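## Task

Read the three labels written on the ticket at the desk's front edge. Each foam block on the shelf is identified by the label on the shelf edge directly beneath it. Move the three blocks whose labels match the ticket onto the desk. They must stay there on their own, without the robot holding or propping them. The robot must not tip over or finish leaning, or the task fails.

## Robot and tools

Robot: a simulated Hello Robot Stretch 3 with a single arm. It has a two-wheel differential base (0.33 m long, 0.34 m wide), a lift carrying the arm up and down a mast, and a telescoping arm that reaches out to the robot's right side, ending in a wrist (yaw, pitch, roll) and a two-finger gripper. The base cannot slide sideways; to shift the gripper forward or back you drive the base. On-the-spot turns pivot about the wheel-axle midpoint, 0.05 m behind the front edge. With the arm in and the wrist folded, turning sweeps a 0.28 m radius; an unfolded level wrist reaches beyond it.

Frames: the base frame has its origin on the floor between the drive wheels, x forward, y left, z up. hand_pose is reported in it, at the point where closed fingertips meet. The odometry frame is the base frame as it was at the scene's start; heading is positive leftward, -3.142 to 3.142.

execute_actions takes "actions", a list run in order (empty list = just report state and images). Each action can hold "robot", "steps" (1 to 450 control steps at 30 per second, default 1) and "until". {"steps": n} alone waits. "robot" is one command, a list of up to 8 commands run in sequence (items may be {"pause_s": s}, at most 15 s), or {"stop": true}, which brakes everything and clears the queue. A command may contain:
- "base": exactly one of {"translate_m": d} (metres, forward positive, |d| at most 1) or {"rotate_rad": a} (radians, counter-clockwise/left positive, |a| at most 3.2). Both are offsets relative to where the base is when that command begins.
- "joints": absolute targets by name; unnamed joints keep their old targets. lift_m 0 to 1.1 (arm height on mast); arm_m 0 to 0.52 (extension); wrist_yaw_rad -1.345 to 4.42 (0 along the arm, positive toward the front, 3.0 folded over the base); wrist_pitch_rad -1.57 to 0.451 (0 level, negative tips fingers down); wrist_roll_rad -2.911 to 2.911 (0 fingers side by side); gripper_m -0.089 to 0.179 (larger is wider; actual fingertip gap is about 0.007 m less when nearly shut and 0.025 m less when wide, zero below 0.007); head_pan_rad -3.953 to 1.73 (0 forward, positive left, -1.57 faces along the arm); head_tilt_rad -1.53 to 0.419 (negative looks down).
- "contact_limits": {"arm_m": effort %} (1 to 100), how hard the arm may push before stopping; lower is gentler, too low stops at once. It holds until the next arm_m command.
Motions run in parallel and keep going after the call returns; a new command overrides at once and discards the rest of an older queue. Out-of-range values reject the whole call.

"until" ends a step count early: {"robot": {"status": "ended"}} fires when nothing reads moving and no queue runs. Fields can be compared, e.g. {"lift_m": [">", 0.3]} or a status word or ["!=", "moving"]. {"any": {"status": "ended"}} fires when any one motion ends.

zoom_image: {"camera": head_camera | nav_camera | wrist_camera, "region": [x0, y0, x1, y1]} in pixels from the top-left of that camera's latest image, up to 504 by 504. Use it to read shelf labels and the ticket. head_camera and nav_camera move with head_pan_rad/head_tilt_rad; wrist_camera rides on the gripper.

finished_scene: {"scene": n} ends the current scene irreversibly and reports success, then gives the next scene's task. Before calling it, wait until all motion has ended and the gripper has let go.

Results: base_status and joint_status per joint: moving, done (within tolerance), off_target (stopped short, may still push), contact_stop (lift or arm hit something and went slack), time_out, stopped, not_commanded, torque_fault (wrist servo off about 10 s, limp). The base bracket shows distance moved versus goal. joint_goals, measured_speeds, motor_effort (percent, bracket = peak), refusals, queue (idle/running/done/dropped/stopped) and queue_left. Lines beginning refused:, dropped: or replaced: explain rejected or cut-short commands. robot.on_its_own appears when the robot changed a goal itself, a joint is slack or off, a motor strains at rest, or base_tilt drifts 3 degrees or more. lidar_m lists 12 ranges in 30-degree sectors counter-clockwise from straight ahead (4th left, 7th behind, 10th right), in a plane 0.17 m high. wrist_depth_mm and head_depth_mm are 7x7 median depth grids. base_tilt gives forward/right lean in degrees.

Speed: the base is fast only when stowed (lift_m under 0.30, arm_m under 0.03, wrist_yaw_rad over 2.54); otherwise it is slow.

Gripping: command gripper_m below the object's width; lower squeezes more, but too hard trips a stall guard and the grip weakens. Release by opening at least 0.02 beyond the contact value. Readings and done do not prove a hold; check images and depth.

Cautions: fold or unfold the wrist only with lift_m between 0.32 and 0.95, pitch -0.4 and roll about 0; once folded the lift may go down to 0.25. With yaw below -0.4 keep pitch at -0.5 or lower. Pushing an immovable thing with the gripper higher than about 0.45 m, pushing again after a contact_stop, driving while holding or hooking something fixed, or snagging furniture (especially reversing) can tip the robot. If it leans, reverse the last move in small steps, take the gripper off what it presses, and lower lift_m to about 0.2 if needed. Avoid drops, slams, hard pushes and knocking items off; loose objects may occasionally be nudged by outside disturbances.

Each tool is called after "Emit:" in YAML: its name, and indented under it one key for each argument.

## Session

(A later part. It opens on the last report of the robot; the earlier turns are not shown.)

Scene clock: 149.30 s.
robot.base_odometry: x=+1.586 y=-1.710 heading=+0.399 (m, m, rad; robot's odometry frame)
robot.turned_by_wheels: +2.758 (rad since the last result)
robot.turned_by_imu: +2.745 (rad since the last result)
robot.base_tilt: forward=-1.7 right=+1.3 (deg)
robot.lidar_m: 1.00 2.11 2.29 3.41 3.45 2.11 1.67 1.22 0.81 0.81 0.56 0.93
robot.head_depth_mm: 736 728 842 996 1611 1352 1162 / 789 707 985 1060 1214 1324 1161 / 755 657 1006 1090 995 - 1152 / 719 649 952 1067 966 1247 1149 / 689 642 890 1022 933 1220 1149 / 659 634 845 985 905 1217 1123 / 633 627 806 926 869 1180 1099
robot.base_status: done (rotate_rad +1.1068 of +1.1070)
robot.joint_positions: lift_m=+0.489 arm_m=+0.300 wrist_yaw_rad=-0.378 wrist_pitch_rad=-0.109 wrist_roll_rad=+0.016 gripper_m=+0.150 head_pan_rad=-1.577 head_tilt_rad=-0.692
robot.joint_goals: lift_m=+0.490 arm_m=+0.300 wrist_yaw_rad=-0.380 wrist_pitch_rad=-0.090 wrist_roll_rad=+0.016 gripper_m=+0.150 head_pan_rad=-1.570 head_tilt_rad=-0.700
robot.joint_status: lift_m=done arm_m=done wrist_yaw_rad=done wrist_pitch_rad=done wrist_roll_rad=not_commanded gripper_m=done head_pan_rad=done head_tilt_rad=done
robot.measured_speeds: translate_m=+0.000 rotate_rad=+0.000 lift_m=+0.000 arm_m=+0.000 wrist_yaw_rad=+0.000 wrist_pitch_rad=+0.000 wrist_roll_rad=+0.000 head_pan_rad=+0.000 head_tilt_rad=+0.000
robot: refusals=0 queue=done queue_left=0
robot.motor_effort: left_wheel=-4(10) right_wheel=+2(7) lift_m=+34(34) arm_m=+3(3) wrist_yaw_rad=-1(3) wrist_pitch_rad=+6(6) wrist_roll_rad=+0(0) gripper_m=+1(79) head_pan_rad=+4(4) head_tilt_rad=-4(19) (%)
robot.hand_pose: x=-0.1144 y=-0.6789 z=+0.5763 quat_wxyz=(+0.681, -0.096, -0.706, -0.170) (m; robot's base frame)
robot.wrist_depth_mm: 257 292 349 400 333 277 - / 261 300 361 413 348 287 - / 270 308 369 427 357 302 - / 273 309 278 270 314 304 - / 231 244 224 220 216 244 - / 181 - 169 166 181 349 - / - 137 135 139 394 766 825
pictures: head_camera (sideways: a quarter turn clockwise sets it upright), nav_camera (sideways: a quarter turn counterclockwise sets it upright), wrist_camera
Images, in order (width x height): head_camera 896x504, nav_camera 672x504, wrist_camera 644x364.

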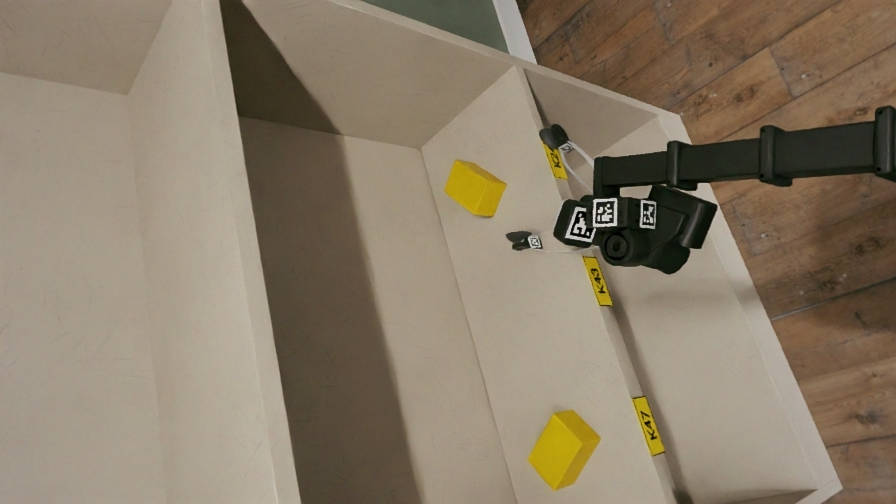

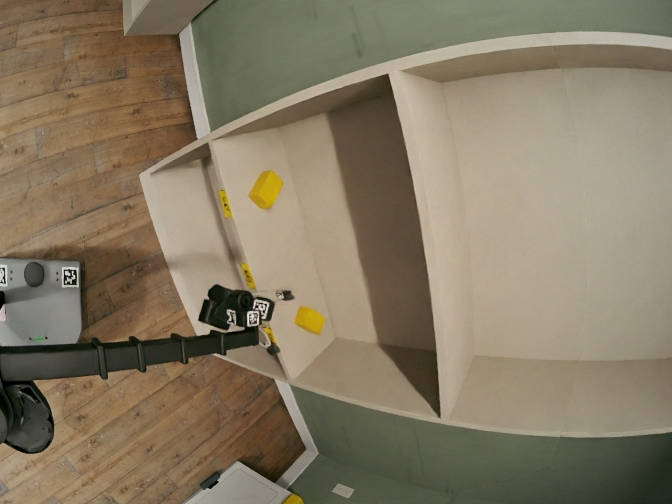

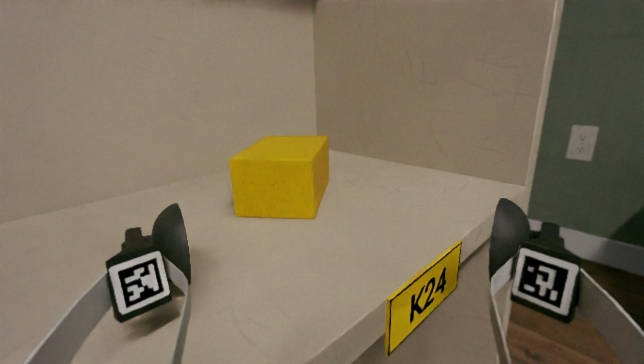

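Emit:
execute_actions:
  actions:
    - {"robot":[{"joints":{"arm_m":0.425}},{"joints":{"gripper_m":0.015}}],"steps":450,"until":{"robot":{"status":"ended"}}}

Scene clock: 154.83 s.
robot.base_odometry: x=+1.586 y=-1.710 heading=+0.399 (m, m, rad; robot's odometry frame)
robot.turned_by_wheels: +0.000 (rad since the last result)
robot.turned_by_imu: -0.037 (rad since the last result)
robot.base_tilt: forward=-1.6 right=+1.3 (deg)
robot.lidar_m: 1.01 2.12 2.25 3.26 3.92 2.17 1.67 1.22 0.80 0.82 0.56 0.57
robot.head_depth_mm: 694 715 834 1582 1614 1353 1166 / 778 751 942 1031 1270 1348 1155 / 774 695 1036 1121 1298 1290 1147 / 738 644 971 1084 1347 1270 1157 / 702 637 913 1040 953 1223 1152 / 668 628 856 999 903 1214 1129 / 642 622 810 935 865 1182 1095
robot.base_status: done (rotate_rad +1.1070 of +1.1070)
robot.joint_positions: lift_m=+0.490 arm_m=+0.424 wrist_yaw_rad=-0.383 wrist_pitch_rad=-0.088 wrist_roll_rad=+0.020 gripper_m=+0.016 head_pan_rad=-1.576 head_tilt_rad=-0.694
robot.joint_goals: lift_m=+0.490 arm_m=+0.425 wrist_yaw_rad=-0.380 wrist_pitch_rad=-0.090 wrist_roll_rad=+0.020 gripper_m=+0.015 head_pan_rad=-1.570 head_tilt_rad=-0.700
robot.joint_status: lift_m=done arm_m=done wrist_yaw_rad=done wrist_pitch_rad=done wrist_roll_rad=not_commanded gripper_m=done head_pan_rad=done head_tilt_rad=done
robot.measured_speeds: translate_m=+0.000 rotate_rad=+0.000 lift_m=+0.000 arm_m=+0.000 wrist_yaw_rad=+0.000 wrist_pitch_rad=+0.000 wrist_roll_rad=+0.000 head_pan_rad=+0.000 head_tilt_rad=+0.000
robot: refusals=0 queue=done queue_left=0
robot.motor_effort: left_wheel=-1(15) right_wheel=+0(26) lift_m=+22(34) arm_m=+4(23) wrist_yaw_rad=+2(10) wrist_pitch_rad=-1(19) wrist_roll_rad=-1(6) gripper_m=-18(91) head_pan_rad=+4(4) head_tilt_rad=-3(4) (%)
robot.hand_pose: x=-0.1161 y=-0.8042 z=+0.5823 quat_wxyz=(+0.681, -0.105, -0.706, -0.164) (m; robot's base frame)
robot.wrist_depth_mm: 185 213 257 295 246 207 179 / 189 218 266 307 255 213 184 / 192 221 272 320 264 221 187 / 197 228 280 204 267 228 194 / 201 228 253 135 134 222 199 / 186 183 164 136 138 173 171 / 147 146 144 140 140 139 138
pictures: head_camera (sideways: a quarter turn clockwise sets it upright), nav_camera (sideways: a quarter turn counterclockwise sets it upright), wrist_camera
Images, in order (width x height): head_camera 896x504, nav_camera 672x504, wrist_camera 644x364.

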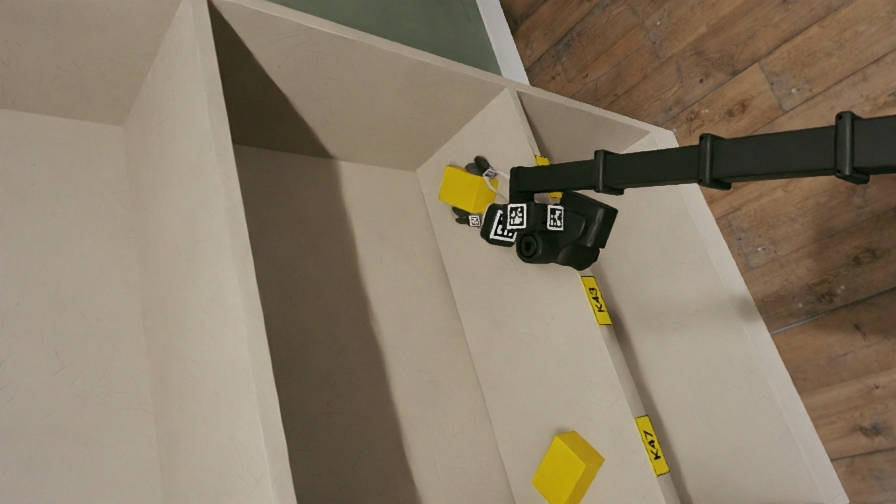

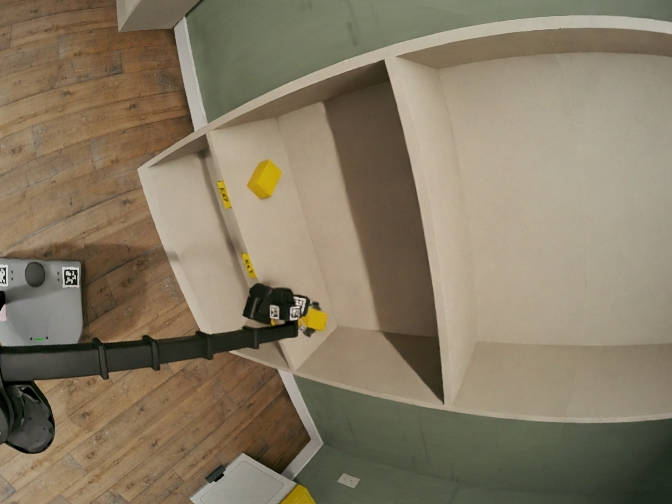

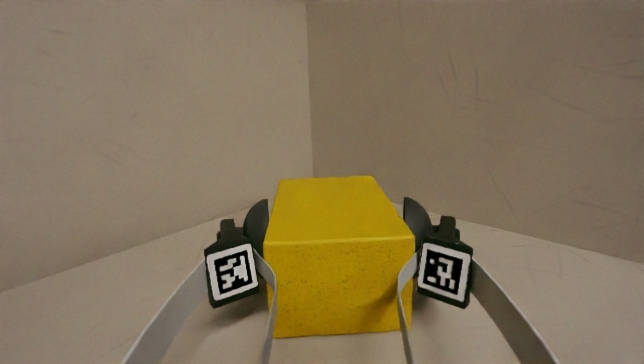

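Emit:
execute_actions:
  actions:
    - {"robot":[{"joints":{"arm_m":0.41,"lift_m":0.52,"head_pan_rad":-0.1,"head_tilt_rad":-0.5}},{"joints":{"arm_m":0.0}}],"steps":450,"until":{"robot":{"status":"ended"}}}

Emit:
zoom_image:
  camera: "head_camera"
  region: [250,100,650,500]

Emit:
execute_actions:
  actions:
    - {"robot":[{"joints":{"wrist_yaw_rad":2.65,"lift_m":0.28,"head_pan_rad":-1.57},"base":{"rotate_rad":2.207}},{"base":{"translate_m":1}},{"base":{"translate_m":1}},{"base":{"translate_m":0.545}},{"base":{"rotate_rad":1.391}},{"joints":{"wrist_yaw_rad":0,"lift_m":0.93}},{"joints":{"arm_m":0.35}},{"joints":{"lift_m":0.903}}],"steps":450,"until":{"robot":{"status":"ended"}}}
    - {"steps":450,"until":{"robot":{"status":"ended"}}}
    - {"steps":450,"until":{"robot":{"status":"ended"}}}

Scene clock: 165.20 s.
robot.base_odometry: x=+1.586 y=-1.710 heading=+0.399 (m, m, rad; robot's odometry frame)
robot.turned_by_wheels: +0.000 (rad since the last result)
robot.turned_by_imu: +0.001 (rad since the last result)
robot.base_tilt: forward=-1.7 right=+1.2 (deg)
robot.lidar_m: 1.01 2.12 2.25 3.28 3.56 2.17 1.68 1.22 0.80 0.82 0.56 0.57
robot.head_depth_mm: 926 973 1034 1107 1186 1269 1261 / 1040 1094 1126 1251 1374 1439 1263 / 1177 1216 1048 1196 1403 1516 1251 / 1370 1377 1541 1290 1370 1453 1258 / 1637 1645 1761 1921 1803 1495 1245 / 1864 1943 1742 2270 1836 1490 1241 / 1748 1901 2084 2225 1841 1485 1228
robot.base_status: done (rotate_rad +1.1070 of +1.1070)
robot.joint_positions: lift_m=+0.519 arm_m=+0.003 wrist_yaw_rad=-0.382 wrist_pitch_rad=-0.109 wrist_roll_rad=+0.020 gripper_m=+0.016 head_pan_rad=-0.107 head_tilt_rad=-0.508
robot.joint_goals: lift_m=+0.520 arm_m=+0.000 wrist_yaw_rad=-0.380 wrist_pitch_rad=-0.090 wrist_roll_rad=+0.020 gripper_m=+0.015 head_pan_rad=-0.100 head_tilt_rad=-0.500
robot.joint_status: lift_m=done arm_m=done wrist_yaw_rad=done wrist_pitch_rad=done wrist_roll_rad=not_commanded gripper_m=done head_pan_rad=done head_tilt_rad=done
robot.measured_speeds: translate_m=+0.000 rotate_rad=+0.000 lift_m=+0.000 arm_m=+0.000 wrist_yaw_rad=+0.000 wrist_pitch_rad=+0.000 wrist_roll_rad=+0.000 head_pan_rad=+0.000 head_tilt_rad=+0.000
robot: refusals=0 queue=done queue_left=0
robot.motor_effort: left_wheel=+0(0) right_wheel=-1(1) lift_m=+35(36) arm_m=-4(0) wrist_yaw_rad=+2(4) wrist_pitch_rad=+6(6) wrist_roll_rad=-1(1) gripper_m=-17(18) head_pan_rad=+4(46) head_tilt_rad=+4(20) (%)
robot.hand_pose: x=-0.1155 y=-0.3816 z=+0.6062 quat_wxyz=(+0.679, -0.098, -0.707, -0.171) (m; robot's base frame)
robot.wrist_depth_mm: 465 533 627 560 - - - / 476 557 657 590 - - - / 482 565 682 615 - - - / 463 446 443 204 - - 845 / 307 348 676 135 133 - 904 / 501 610 701 135 138 - 896 / 534 602 758 696 867 886 858
pictures: head_camera (sideways: a quarter turn clockwise sets it upright), nav_camera (sideways: a quarter turn counterclockwise sets it upright), wrist_camera
Images, in order (width x height): head_camera 896x504, nav_camera 672x504, wrist_camera 644x364.

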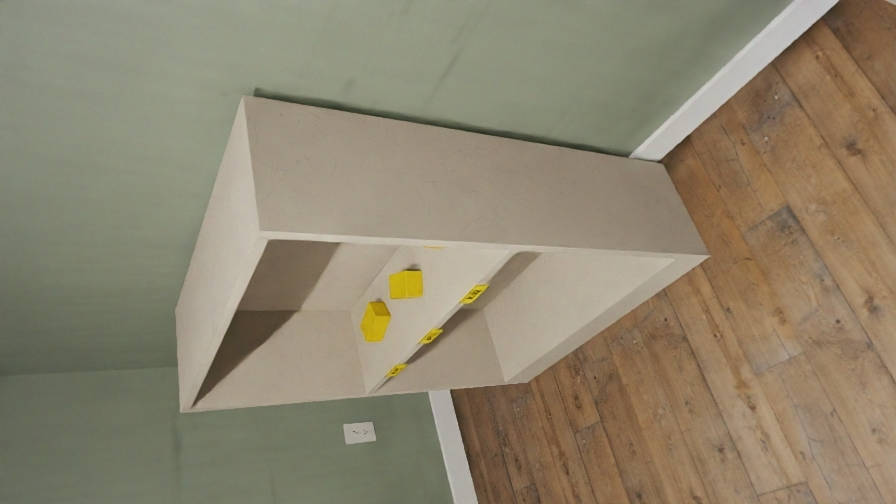

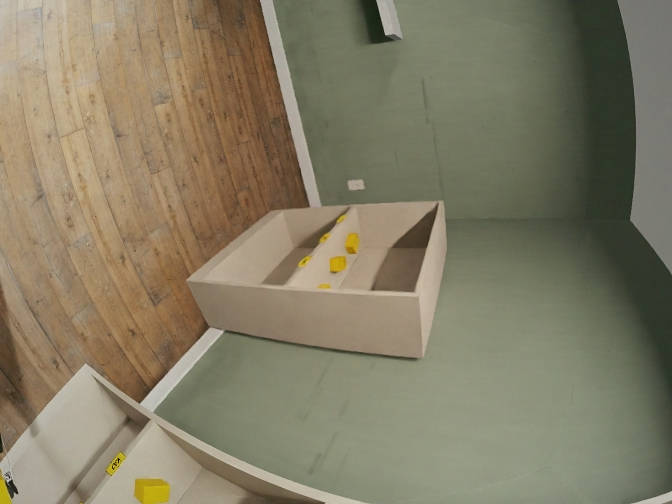

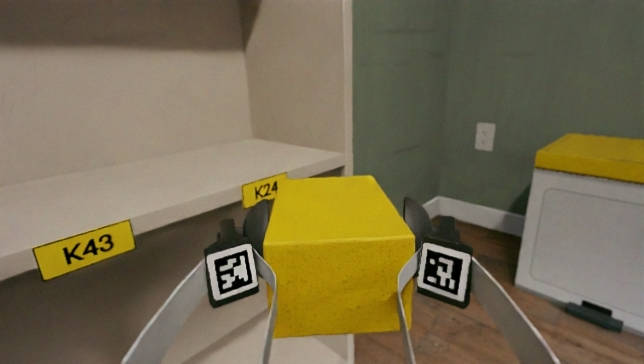

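Region (250, 100, 650, 500) of head_camera's 896x504 image, scaled by 1.260, with more detail than that image has.

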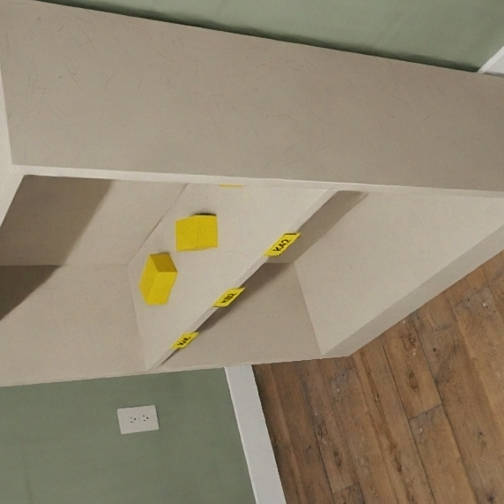

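Scene clock: 196.20 s.
robot.base_odometry: x=-0.603 y=-0.411 heading=-2.286 (m, m, rad; robot's odometry frame)
robot.turned_by_wheels: +3.598 (rad since the last result)
robot.turned_by_imu: +3.576 (rad since the last result)
robot.base_tilt: forward=-1.7 right=+1.4 (deg)
robot.lidar_m: 1.18 1.22 1.68 2.96 3.47 2.66 2.56 2.03 0.92 0.81 1.05 1.23
robot.head_depth_mm: 1144 1281 1077 739 - - 1249 / 1165 1279 1149 - 1128 1513 1260 / 1162 1276 1137 - 1375 1465 1254 / 1161 1280 1110 754 1756 1504 1251 / 1158 1278 1026 748 1739 1496 1237 / 1158 1268 1006 705 1739 1496 1233 / 1170 1277 995 667 1715 1399 1233
robot.base_status: done (rotate_rad +1.3908 of +1.3910)
robot.joint_positions: lift_m=+0.904 arm_m=+0.350 wrist_yaw_rad=+0.002 wrist_pitch_rad=-0.110 wrist_roll_rad=+0.020 gripper_m=+0.016 head_pan_rad=-1.563 head_tilt_rad=-0.507
robot.joint_goals: lift_m=+0.903 arm_m=+0.350 wrist_yaw_rad=+0.000 wrist_pitch_rad=-0.090 wrist_roll_rad=+0.020 gripper_m=+0.015 head_pan_rad=-1.570 head_tilt_rad=-0.500
robot.joint_status: lift_m=done arm_m=done wrist_yaw_rad=done wrist_pitch_rad=done wrist_roll_rad=not_commanded gripper_m=done head_pan_rad=done head_tilt_rad=done
robot.measured_speeds: translate_m=+0.000 rotate_rad=+0.000 lift_m=+0.000 arm_m=+0.000 wrist_yaw_rad=+0.000 wrist_pitch_rad=+0.000 wrist_roll_rad=+0.000 head_pan_rad=+0.000 head_tilt_rad=+0.000
robot: refusals=0 queue=done queue_left=0
robot.motor_effort: left_wheel=-4(10) right_wheel=+2(8) lift_m=+12(35) arm_m=+3(5) wrist_yaw_rad=-1(4) wrist_pitch_rad=+6(6) wrist_roll_rad=-1(1) gripper_m=-17(19) head_pan_rad=-3(47) head_tilt_rad=+3(3) (%)
robot.hand_pose: x=-0.0209 y=-0.7466 z=+0.9902 quat_wxyz=(+0.699, +0.040, -0.713, -0.039) (m; robot's base frame)
robot.wrist_depth_mm: 756 742 744 755 748 746 732 / 785 779 781 787 772 762 769 / 809 773 718 673 645 611 575 / 394 381 369 205 350 341 330 / 259 253 259 135 133 235 230 / 193 192 171 135 138 180 177 / 154 153 151 140 142 146 144
pictures: head_camera (sideways: a quarter turn clockwise sets it upright), nav_camera (sideways: a quarter turn counterclockwise sets it upright), wrist_camera
Images, in order (width x height): head_camera 896x504, nav_camera 672x504, wrist_camera 644x364.

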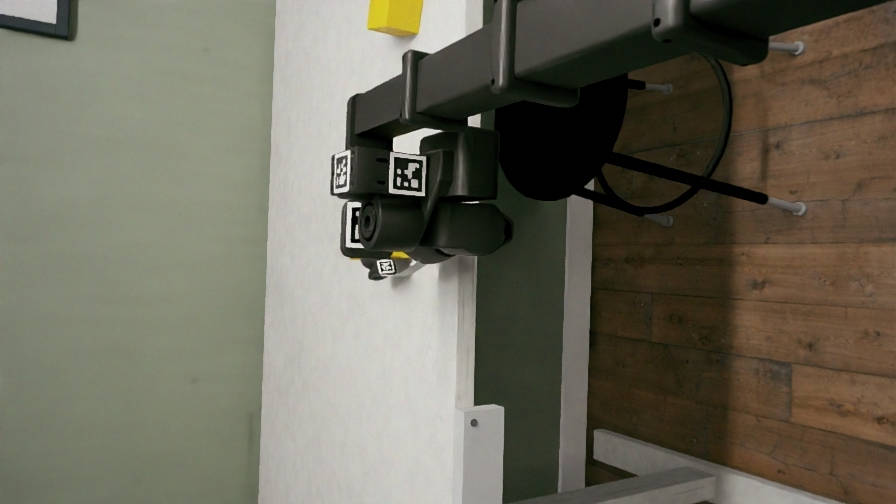

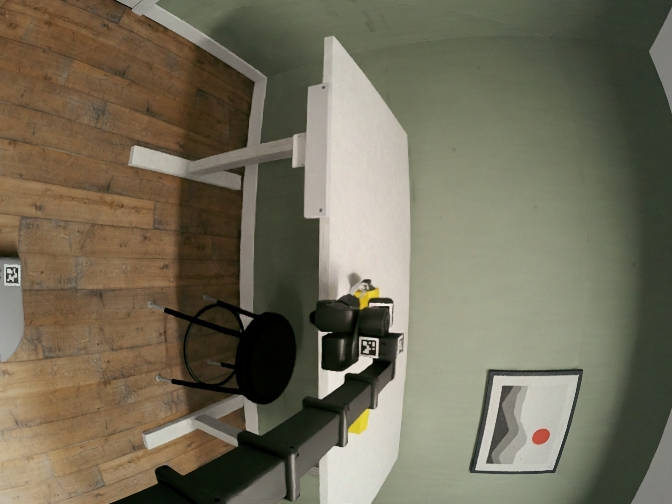

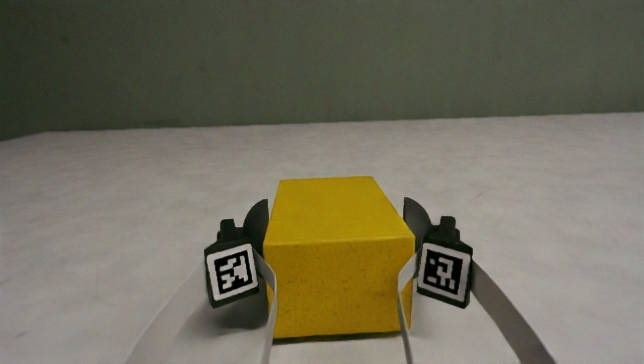

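Emit:
execute_actions:
  actions:
    - {"robot":[{"joints":{"lift_m":0.899}},{"joints":{"gripper_m":0.1}},{"joints":{"arm_m":0.0}},{"joints":{"wrist_yaw_rad":2.65,"lift_m":0.28,"gripper_m":0.05,"head_tilt_rad":-0.7},"base":{"rotate_rad":2.249}},{"base":{"translate_m":1}},{"base":{"translate_m":1}},{"base":{"translate_m":1}},{"base":{"rotate_rad":0.912}}],"steps":450,"until":{"robot":{"status":"ended"}}}
    - {"steps":450,"until":{"robot":{"status":"ended"}}}
    - {"robot":[{"joints":{"wrist_yaw_rad":0,"lift_m":0.49,"gripper_m":0.15}},{"joints":{"arm_m":0.15}}],"steps":450,"until":{"robot":{"status":"ended"}}}

Scene clock: 234.30 s.
robot.base_odometry: x=+2.395 y=-0.524 heading=+0.874 (m, m, rad; robot's odometry frame)
robot.turned_by_wheels: +3.161 (rad since the last result)
robot.turned_by_imu: +3.146 (rad since the last result)
robot.base_tilt: forward=-1.6 right=+1.4 (deg)
robot.lidar_m: 0.75 0.78 1.06 2.83 3.48 3.14 2.59 1.34 0.85 0.94 0.72 0.78
robot.head_depth_mm: 813 718 1010 1060 1308 1295 1165 / 812 712 1013 1084 1410 1304 1158 / 814 749 1009 1016 1395 1301 - / 815 739 1012 1039 1389 1293 1124 / 814 731 1013 1033 1375 1284 1150 / 815 721 988 1032 1198 1288 1148 / 817 678 788 1202 1479 1314 1133
robot.base_status: done (rotate_rad +0.9118 of +0.9120)
robot.joint_positions: lift_m=+0.489 arm_m=+0.150 wrist_yaw_rad=+0.003 wrist_pitch_rad=-0.110 wrist_roll_rad=+0.020 gripper_m=+0.150 head_pan_rad=-1.563 head_tilt_rad=-0.692
robot.joint_goals: lift_m=+0.490 arm_m=+0.150 wrist_yaw_rad=+0.000 wrist_pitch_rad=-0.090 wrist_roll_rad=+0.020 gripper_m=+0.150 head_pan_rad=-1.570 head_tilt_rad=-0.700
robot.joint_status: lift_m=done arm_m=done wrist_yaw_rad=done wrist_pitch_rad=done wrist_roll_rad=not_commanded gripper_m=done head_pan_rad=done head_tilt_rad=done
robot.measured_speeds: translate_m=+0.000 rotate_rad=+0.000 lift_m=+0.000 arm_m=+0.000 wrist_yaw_rad=+0.000 wrist_pitch_rad=+0.000 wrist_roll_rad=+0.000 head_pan_rad=+0.000 head_tilt_rad=+0.000
robot: refusals=0 queue=done queue_left=0
robot.motor_effort: left_wheel=-4(8) right_wheel=+2(7) lift_m=+34(36) arm_m=+3(6) wrist_yaw_rad=+0(4) wrist_pitch_rad=+6(6) wrist_roll_rad=-1(1) gripper_m=+0(81) head_pan_rad=-3(3) head_tilt_rad=-4(22) (%)
robot.hand_pose: x=-0.0208 y=-0.5466 z=+0.5760 quat_wxyz=(+0.699, +0.040, -0.713, -0.039) (m; robot's base frame)
robot.wrist_depth_mm: 341 491 498 496 492 498 491 / 338 492 507 517 508 520 508 / 336 423 384 399 365 376 358 / 301 300 295 575 293 566 570 / 339 422 605 607 597 593 592 / 357 - 639 629 636 646 551 / 740 465 661 682 653 670 643
pictures: head_camera (sideways: a quarter turn clockwise sets it upright), nav_camera (sideways: a quarter turn counterclockwise sets it upright), wrist_camera
Images, in order (width x height): head_camera 896x504, nav_camera 672x504, wrist_camera 644x364.

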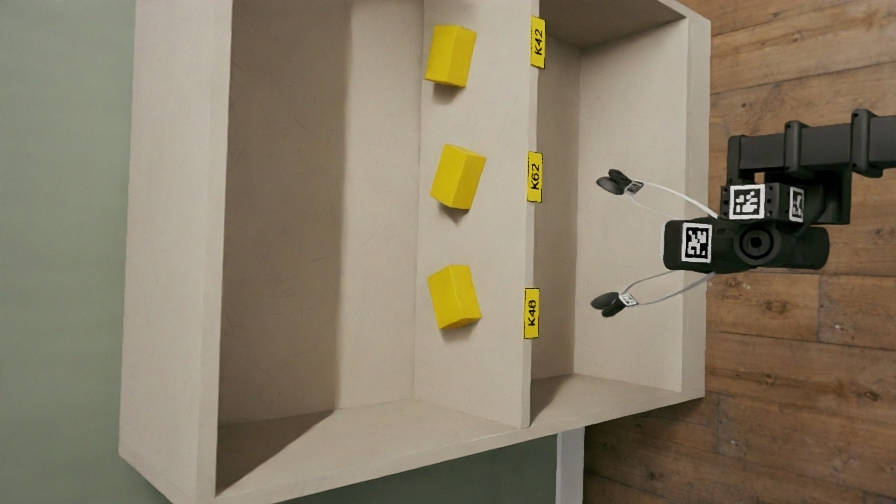

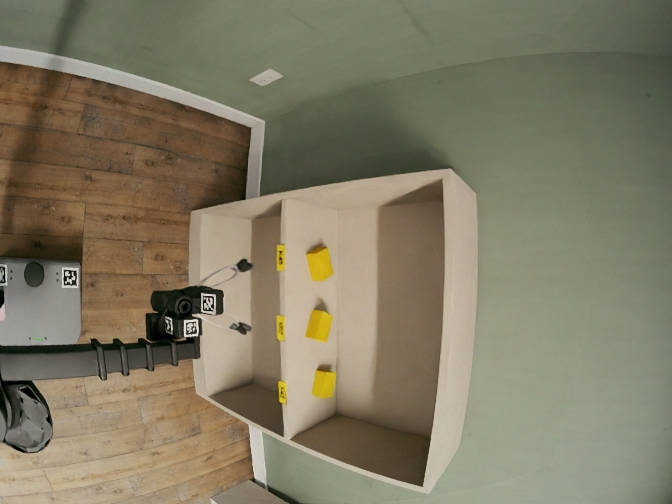

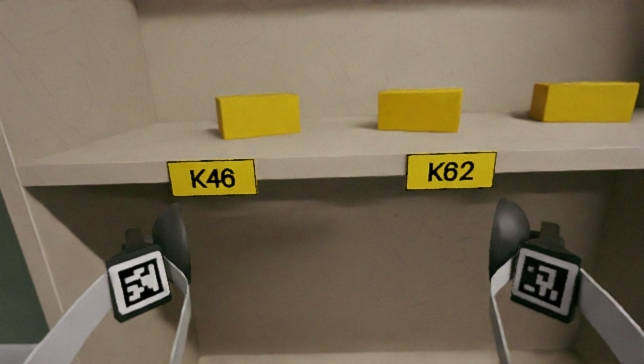

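Emit:
execute_actions:
  actions:
    - {"robot":[{"joints":{"lift_m":0.53,"wrist_yaw_rad":0.36}},{"joints":{"arm_m":0.405}}],"steps":450,"until":{"robot":{"status":"ended"}}}

Scene clock: 241.23 s.
robot.base_odometry: x=+2.395 y=-0.524 heading=+0.874 (m, m, rad; robot's odometry frame)
robot.turned_by_wheels: +0.000 (rad since the last result)
robot.turned_by_imu: +0.001 (rad since the last result)
robot.base_tilt: forward=-1.6 right=+1.3 (deg)
robot.lidar_m: 0.75 0.78 1.06 2.82 3.51 3.13 2.59 1.34 0.85 0.94 0.72 0.79
robot.head_depth_mm: 811 718 1012 1056 1303 1298 1161 / 812 709 1008 1086 1400 1303 1175 / 813 748 1009 1045 1373 1292 1152 / 811 739 1010 1091 1396 1284 1155 / 814 728 1012 1065 1377 1281 1146 / 812 721 989 1025 1201 1292 1142 / 816 678 787 1198 1487 1317 1138
robot.base_status: done (rotate_rad +0.9118 of +0.9120)
robot.joint_positions: lift_m=+0.529 arm_m=+0.405 wrist_yaw_rad=+0.358 wrist_pitch_rad=-0.110 wrist_roll_rad=+0.020 gripper_m=+0.150 head_pan_rad=-1.563 head_tilt_rad=-0.692
robot.joint_goals: lift_m=+0.530 arm_m=+0.405 wrist_yaw_rad=+0.360 wrist_pitch_rad=-0.090 wrist_roll_rad=+0.020 gripper_m=+0.150 head_pan_rad=-1.570 head_tilt_rad=-0.700
robot.joint_status: lift_m=done arm_m=done wrist_yaw_rad=done wrist_pitch_rad=done wrist_roll_rad=not_commanded gripper_m=done head_pan_rad=done head_tilt_rad=done
robot.measured_speeds: translate_m=+0.000 rotate_rad=+0.000 lift_m=+0.000 arm_m=+0.000 wrist_yaw_rad=+0.000 wrist_pitch_rad=+0.000 wrist_roll_rad=+0.000 head_pan_rad=+0.000 head_tilt_rad=+0.000
robot: refusals=0 queue=done queue_left=0
robot.motor_effort: left_wheel=-4(4) right_wheel=+3(3) lift_m=+34(35) arm_m=+3(0) wrist_yaw_rad=+2(3) wrist_pitch_rad=+6(6) wrist_roll_rad=-1(1) gripper_m=+1(0) head_pan_rad=-3(3) head_tilt_rad=-4(4) (%)
robot.hand_pose: x=+0.0668 y=-0.7857 z=+0.6160 quat_wxyz=(+0.695, +0.165, -0.694, +0.085) (m; robot's base frame)
robot.wrist_depth_mm: 219 271 319 288 264 242 225 / 220 275 330 302 278 252 234 / 223 278 352 318 287 263 243 / 226 282 342 202 289 274 249 / 220 251 224 158 160 240 222 / 187 - 172 165 167 169 177 / - 147 145 143 141 140 136
pictures: head_camera (sideways: a quarter turn clockwise sets it upright), nav_camera (sideways: a quarter turn counterclockwise sets it upright), wrist_camera
Images, in order (width x height): head_camera 896x504, nav_camera 672x504, wrist_camera 644x364.

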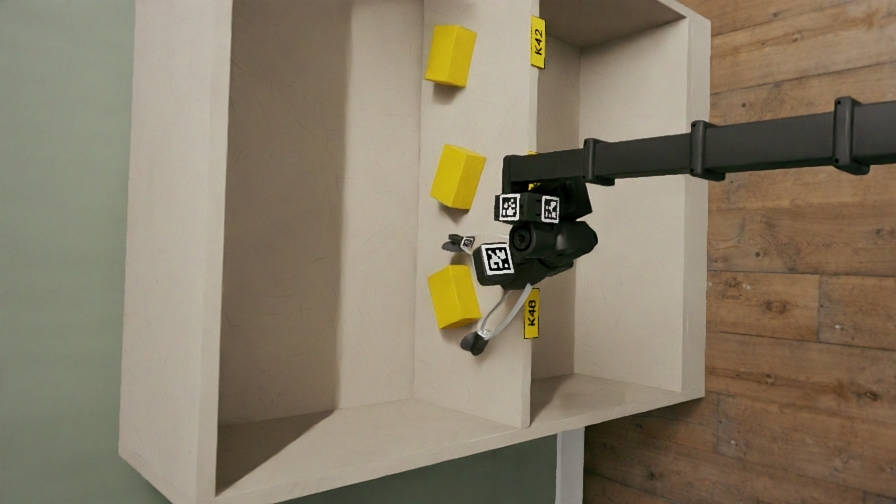

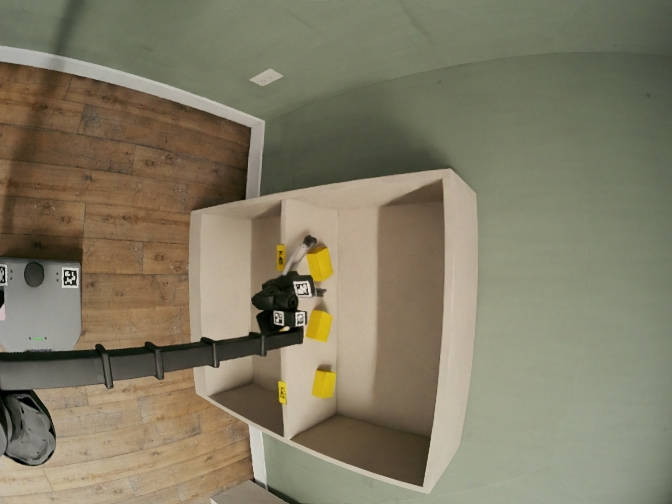

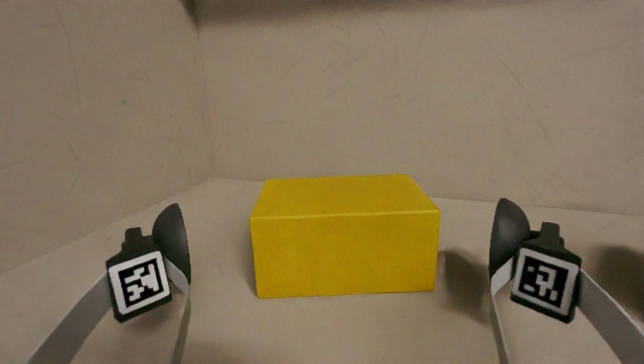

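Emit:
execute_actions:
  actions:
    - {"robot":[{"joints":{"lift_m":0.523,"arm_m":0.425},"base":{"translate_m":0.006}},{"joints":{"gripper_m":0.04}},{"joints":{"lift_m":0.55}},{"joints":{"arm_m":0.0}}],"steps":450,"until":{"robot":{"status":"ended"}}}
    - {"robot":[{"joints":{"wrist_yaw_rad":2.65,"lift_m":0.28,"head_tilt_rad":-0.5},"base":{"rotate_rad":2.085}},{"base":{"translate_m":1}},{"base":{"translate_m":1}},{"base":{"translate_m":0.694}},{"base":{"rotate_rad":1.073}},{"joints":{"wrist_yaw_rad":0,"lift_m":0.93}},{"joints":{"arm_m":0.35}},{"joints":{"lift_m":0.896}}],"steps":450,"until":{"robot":{"status":"ended"}}}
    - {"steps":450,"until":{"robot":{"status":"ended"}}}
    - {"steps":450,"until":{"robot":{"status":"ended"}}}

Scene clock: 290.37 s.
robot.base_odometry: x=-0.250 y=-0.030 heading=-2.251 (m, m, rad; robot's odometry frame)
robot.turned_by_wheels: +3.158 (rad since the last result)
robot.turned_by_imu: +3.142 (rad since the last result)
robot.base_tilt: forward=-1.8 right=+1.3 (deg)
robot.lidar_m: 1.74 1.82 2.46 3.01 2.88 2.10 2.00 2.04 1.47 0.82 0.90 1.39
robot.head_depth_mm: 1169 1278 1376 776 - - 1238 / 1148 1287 1148 - 1772 1520 1264 / 1168 1279 1138 - 1661 1425 1227 / 1162 1284 1112 754 1756 1514 1255 / 1170 1281 1017 750 1454 1458 1241 / 1165 1292 1013 773 1102 1506 1243 / 1170 1288 992 742 1133 1436 1234
robot.base_status: done (rotate_rad +1.0728 of +1.0730)
robot.joint_positions: lift_m=+0.897 arm_m=+0.350 wrist_yaw_rad=+0.002 wrist_pitch_rad=-0.110 wrist_roll_rad=+0.020 gripper_m=+0.044 head_pan_rad=-1.563 head_tilt_rad=-0.507
robot.joint_goals: lift_m=+0.896 arm_m=+0.350 wrist_yaw_rad=+0.000 wrist_pitch_rad=-0.090 wrist_roll_rad=+0.020 gripper_m=+0.043 head_pan_rad=-1.570 head_tilt_rad=-0.500
robot.joint_status: lift_m=done arm_m=done wrist_yaw_rad=done wrist_pitch_rad=done wrist_roll_rad=not_commanded gripper_m=done head_pan_rad=done head_tilt_rad=done
robot.measured_speeds: translate_m=+0.000 rotate_rad=+0.000 lift_m=+0.000 arm_m=+0.000 wrist_yaw_rad=+0.000 wrist_pitch_rad=+0.000 wrist_roll_rad=+0.000 head_pan_rad=+0.000 head_tilt_rad=+0.000
robot: refusals=0 queue=done queue_left=0
robot.motor_effort: left_wheel=-4(10) right_wheel=+3(7) lift_m=+12(35) arm_m=+3(0) wrist_yaw_rad=-1(5) wrist_pitch_rad=+6(6) wrist_roll_rad=-1(1) gripper_m=-19(94) head_pan_rad=-4(4) head_tilt_rad=+3(21) (%)
robot.hand_pose: x=-0.0209 y=-0.7466 z=+0.9832 quat_wxyz=(+0.699, +0.040, -0.713, -0.039) (m; robot's base frame)
robot.wrist_depth_mm: 757 750 791 735 751 734 738 / 802 786 775 778 787 782 767 / 758 704 663 635 616 692 819 / 366 358 346 182 308 316 308 / 242 241 134 133 133 233 216 / 182 188 140 139 139 176 165 / 145 143 142 140 138 136 135
pictures: head_camera (sideways: a quarter turn clockwise sets it upright), nav_camera (sideways: a quarter turn counterclockwise sets it upright), wrist_camera
Images, in order (width x height): head_camera 896x504, nav_camera 672x504, wrist_camera 644x364.

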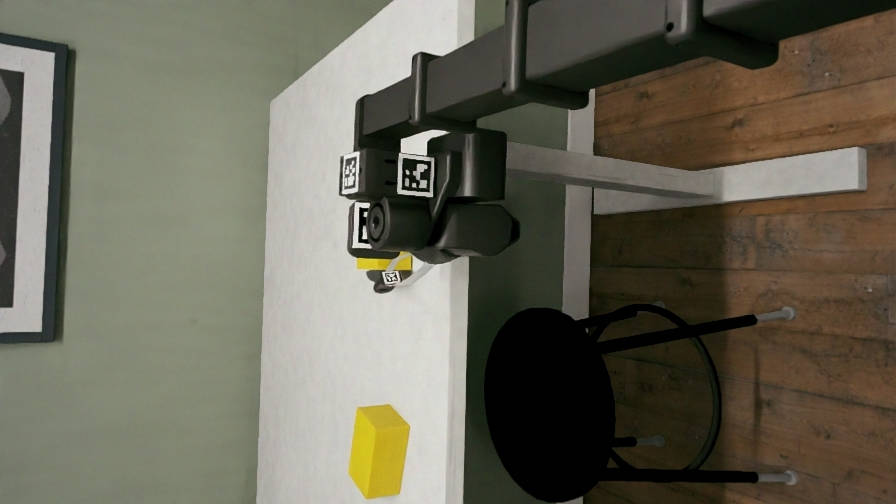

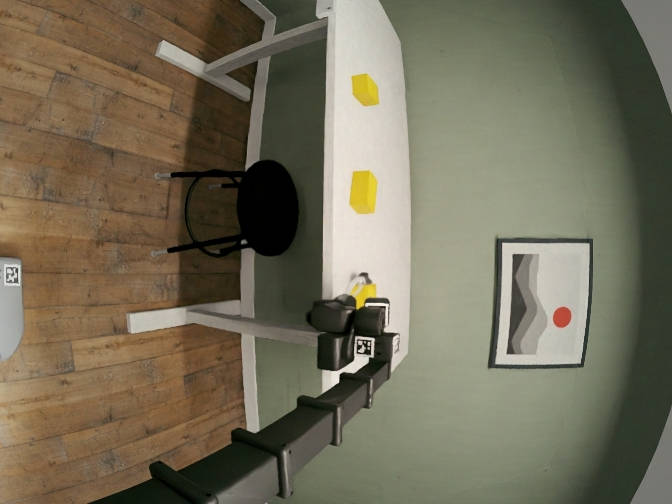

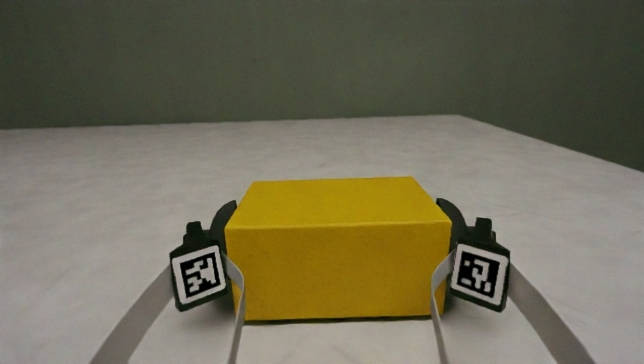

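Emit:
execute_actions:
  actions:
    - {"robot":[{"joints":{"gripper_m":0.13}},{"joints":{"arm_m":0.2}}],"steps":450,"until":{"robot":{"status":"ended"}}}

Emit:
finished_scene:
  scene: 2

Scene clock: 296.00 s.
robot.base_odometry: x=-0.250 y=-0.030 heading=-2.251 (m, m, rad; robot's odometry frame)
robot.turned_by_wheels: +0.000 (rad since the last result)
robot.turned_by_imu: +0.001 (rad since the last result)
robot.base_tilt: forward=-1.7 right=+1.3 (deg)
robot.lidar_m: 1.74 1.81 2.46 2.98 2.89 2.09 2.00 2.05 1.48 0.82 0.90 1.40
robot.head_depth_mm: 1167 1281 1392 775 - - 1276 / 1151 1286 1061 770 - 1520 1268 / 1170 1286 1050 763 - 1434 1226 / 1171 1292 1036 746 1791 1495 1251 / 1167 1283 1021 750 1459 1461 1243 / 1168 1286 1002 774 1105 1489 1243 / 1167 1284 990 741 1136 1433 1236
robot.base_status: done (rotate_rad +1.0728 of +1.0730)
robot.joint_positions: lift_m=+0.897 arm_m=+0.200 wrist_yaw_rad=+0.002 wrist_pitch_rad=-0.110 wrist_roll_rad=+0.020 gripper_m=+0.130 head_pan_rad=-1.563 head_tilt_rad=-0.507
robot.joint_goals: lift_m=+0.896 arm_m=+0.200 wrist_yaw_rad=+0.000 wrist_pitch_rad=-0.090 wrist_roll_rad=+0.020 gripper_m=+0.130 head_pan_rad=-1.570 head_tilt_rad=-0.500
robot.joint_status: lift_m=done arm_m=done wrist_yaw_rad=done wrist_pitch_rad=done wrist_roll_rad=not_commanded gripper_m=done head_pan_rad=done head_tilt_rad=done
robot.measured_speeds: translate_m=+0.000 rotate_rad=+0.000 lift_m=+0.000 arm_m=+0.000 wrist_yaw_rad=+0.000 wrist_pitch_rad=+0.000 wrist_roll_rad=+0.000 head_pan_rad=+0.000 head_tilt_rad=+0.000
robot: refusals=0 queue=done queue_left=0
robot.motor_effort: left_wheel=-4(4) right_wheel=+3(3) lift_m=+12(12) arm_m=-3(0) wrist_yaw_rad=+0(1) wrist_pitch_rad=+6(6) wrist_roll_rad=-1(1) gripper_m=+0(82) head_pan_rad=-3(3) head_tilt_rad=+3(3) (%)
robot.hand_pose: x=-0.0209 y=-0.5974 z=+0.9832 quat_wxyz=(+0.699, +0.040, -0.713, -0.039) (m; robot's base frame)
robot.wrist_depth_mm: 885 890 874 871 886 862 863 / 969 944 922 910 916 891 919 / 766 715 686 638 608 705 960 / 288 325 349 283 301 321 312 / 245 257 235 230 226 238 217 / 215 215 216 - 616 - - / - 682 666 - - - -
pictures: head_camera (sideways: a quarter turn clockwise sets it upright), nav_camera (sideways: a quarter turn counterclockwise sets it upright), wrist_camera
Images, in order (width x height): head_camera 896x504, nav_camera 672x504, wrist_camera 644x364.

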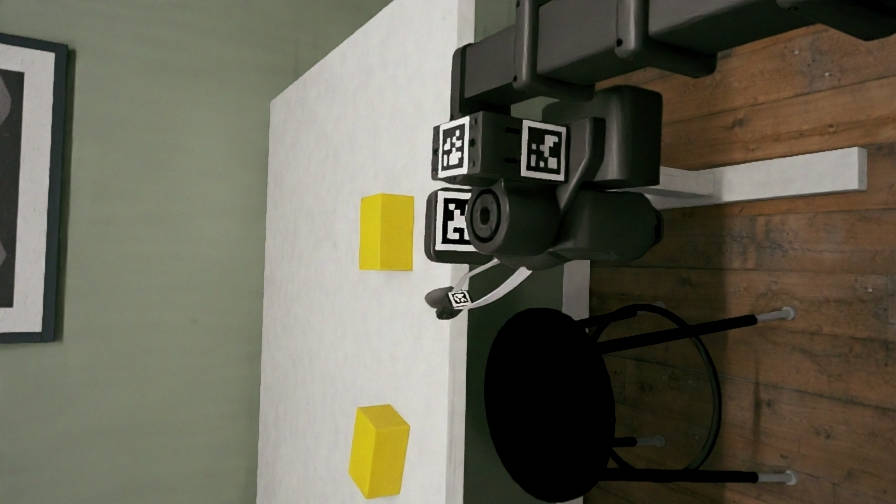

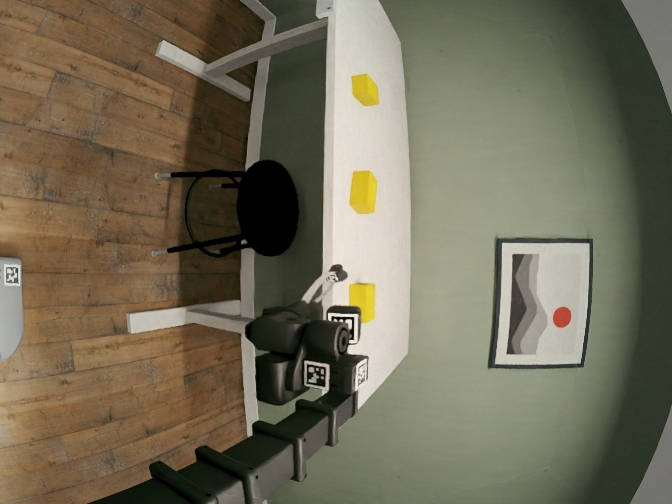

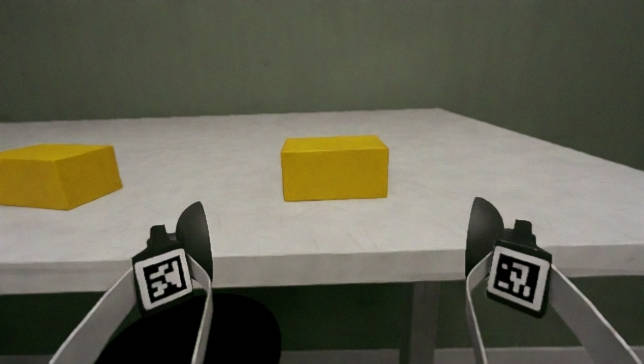

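The scene is finished: the task was done.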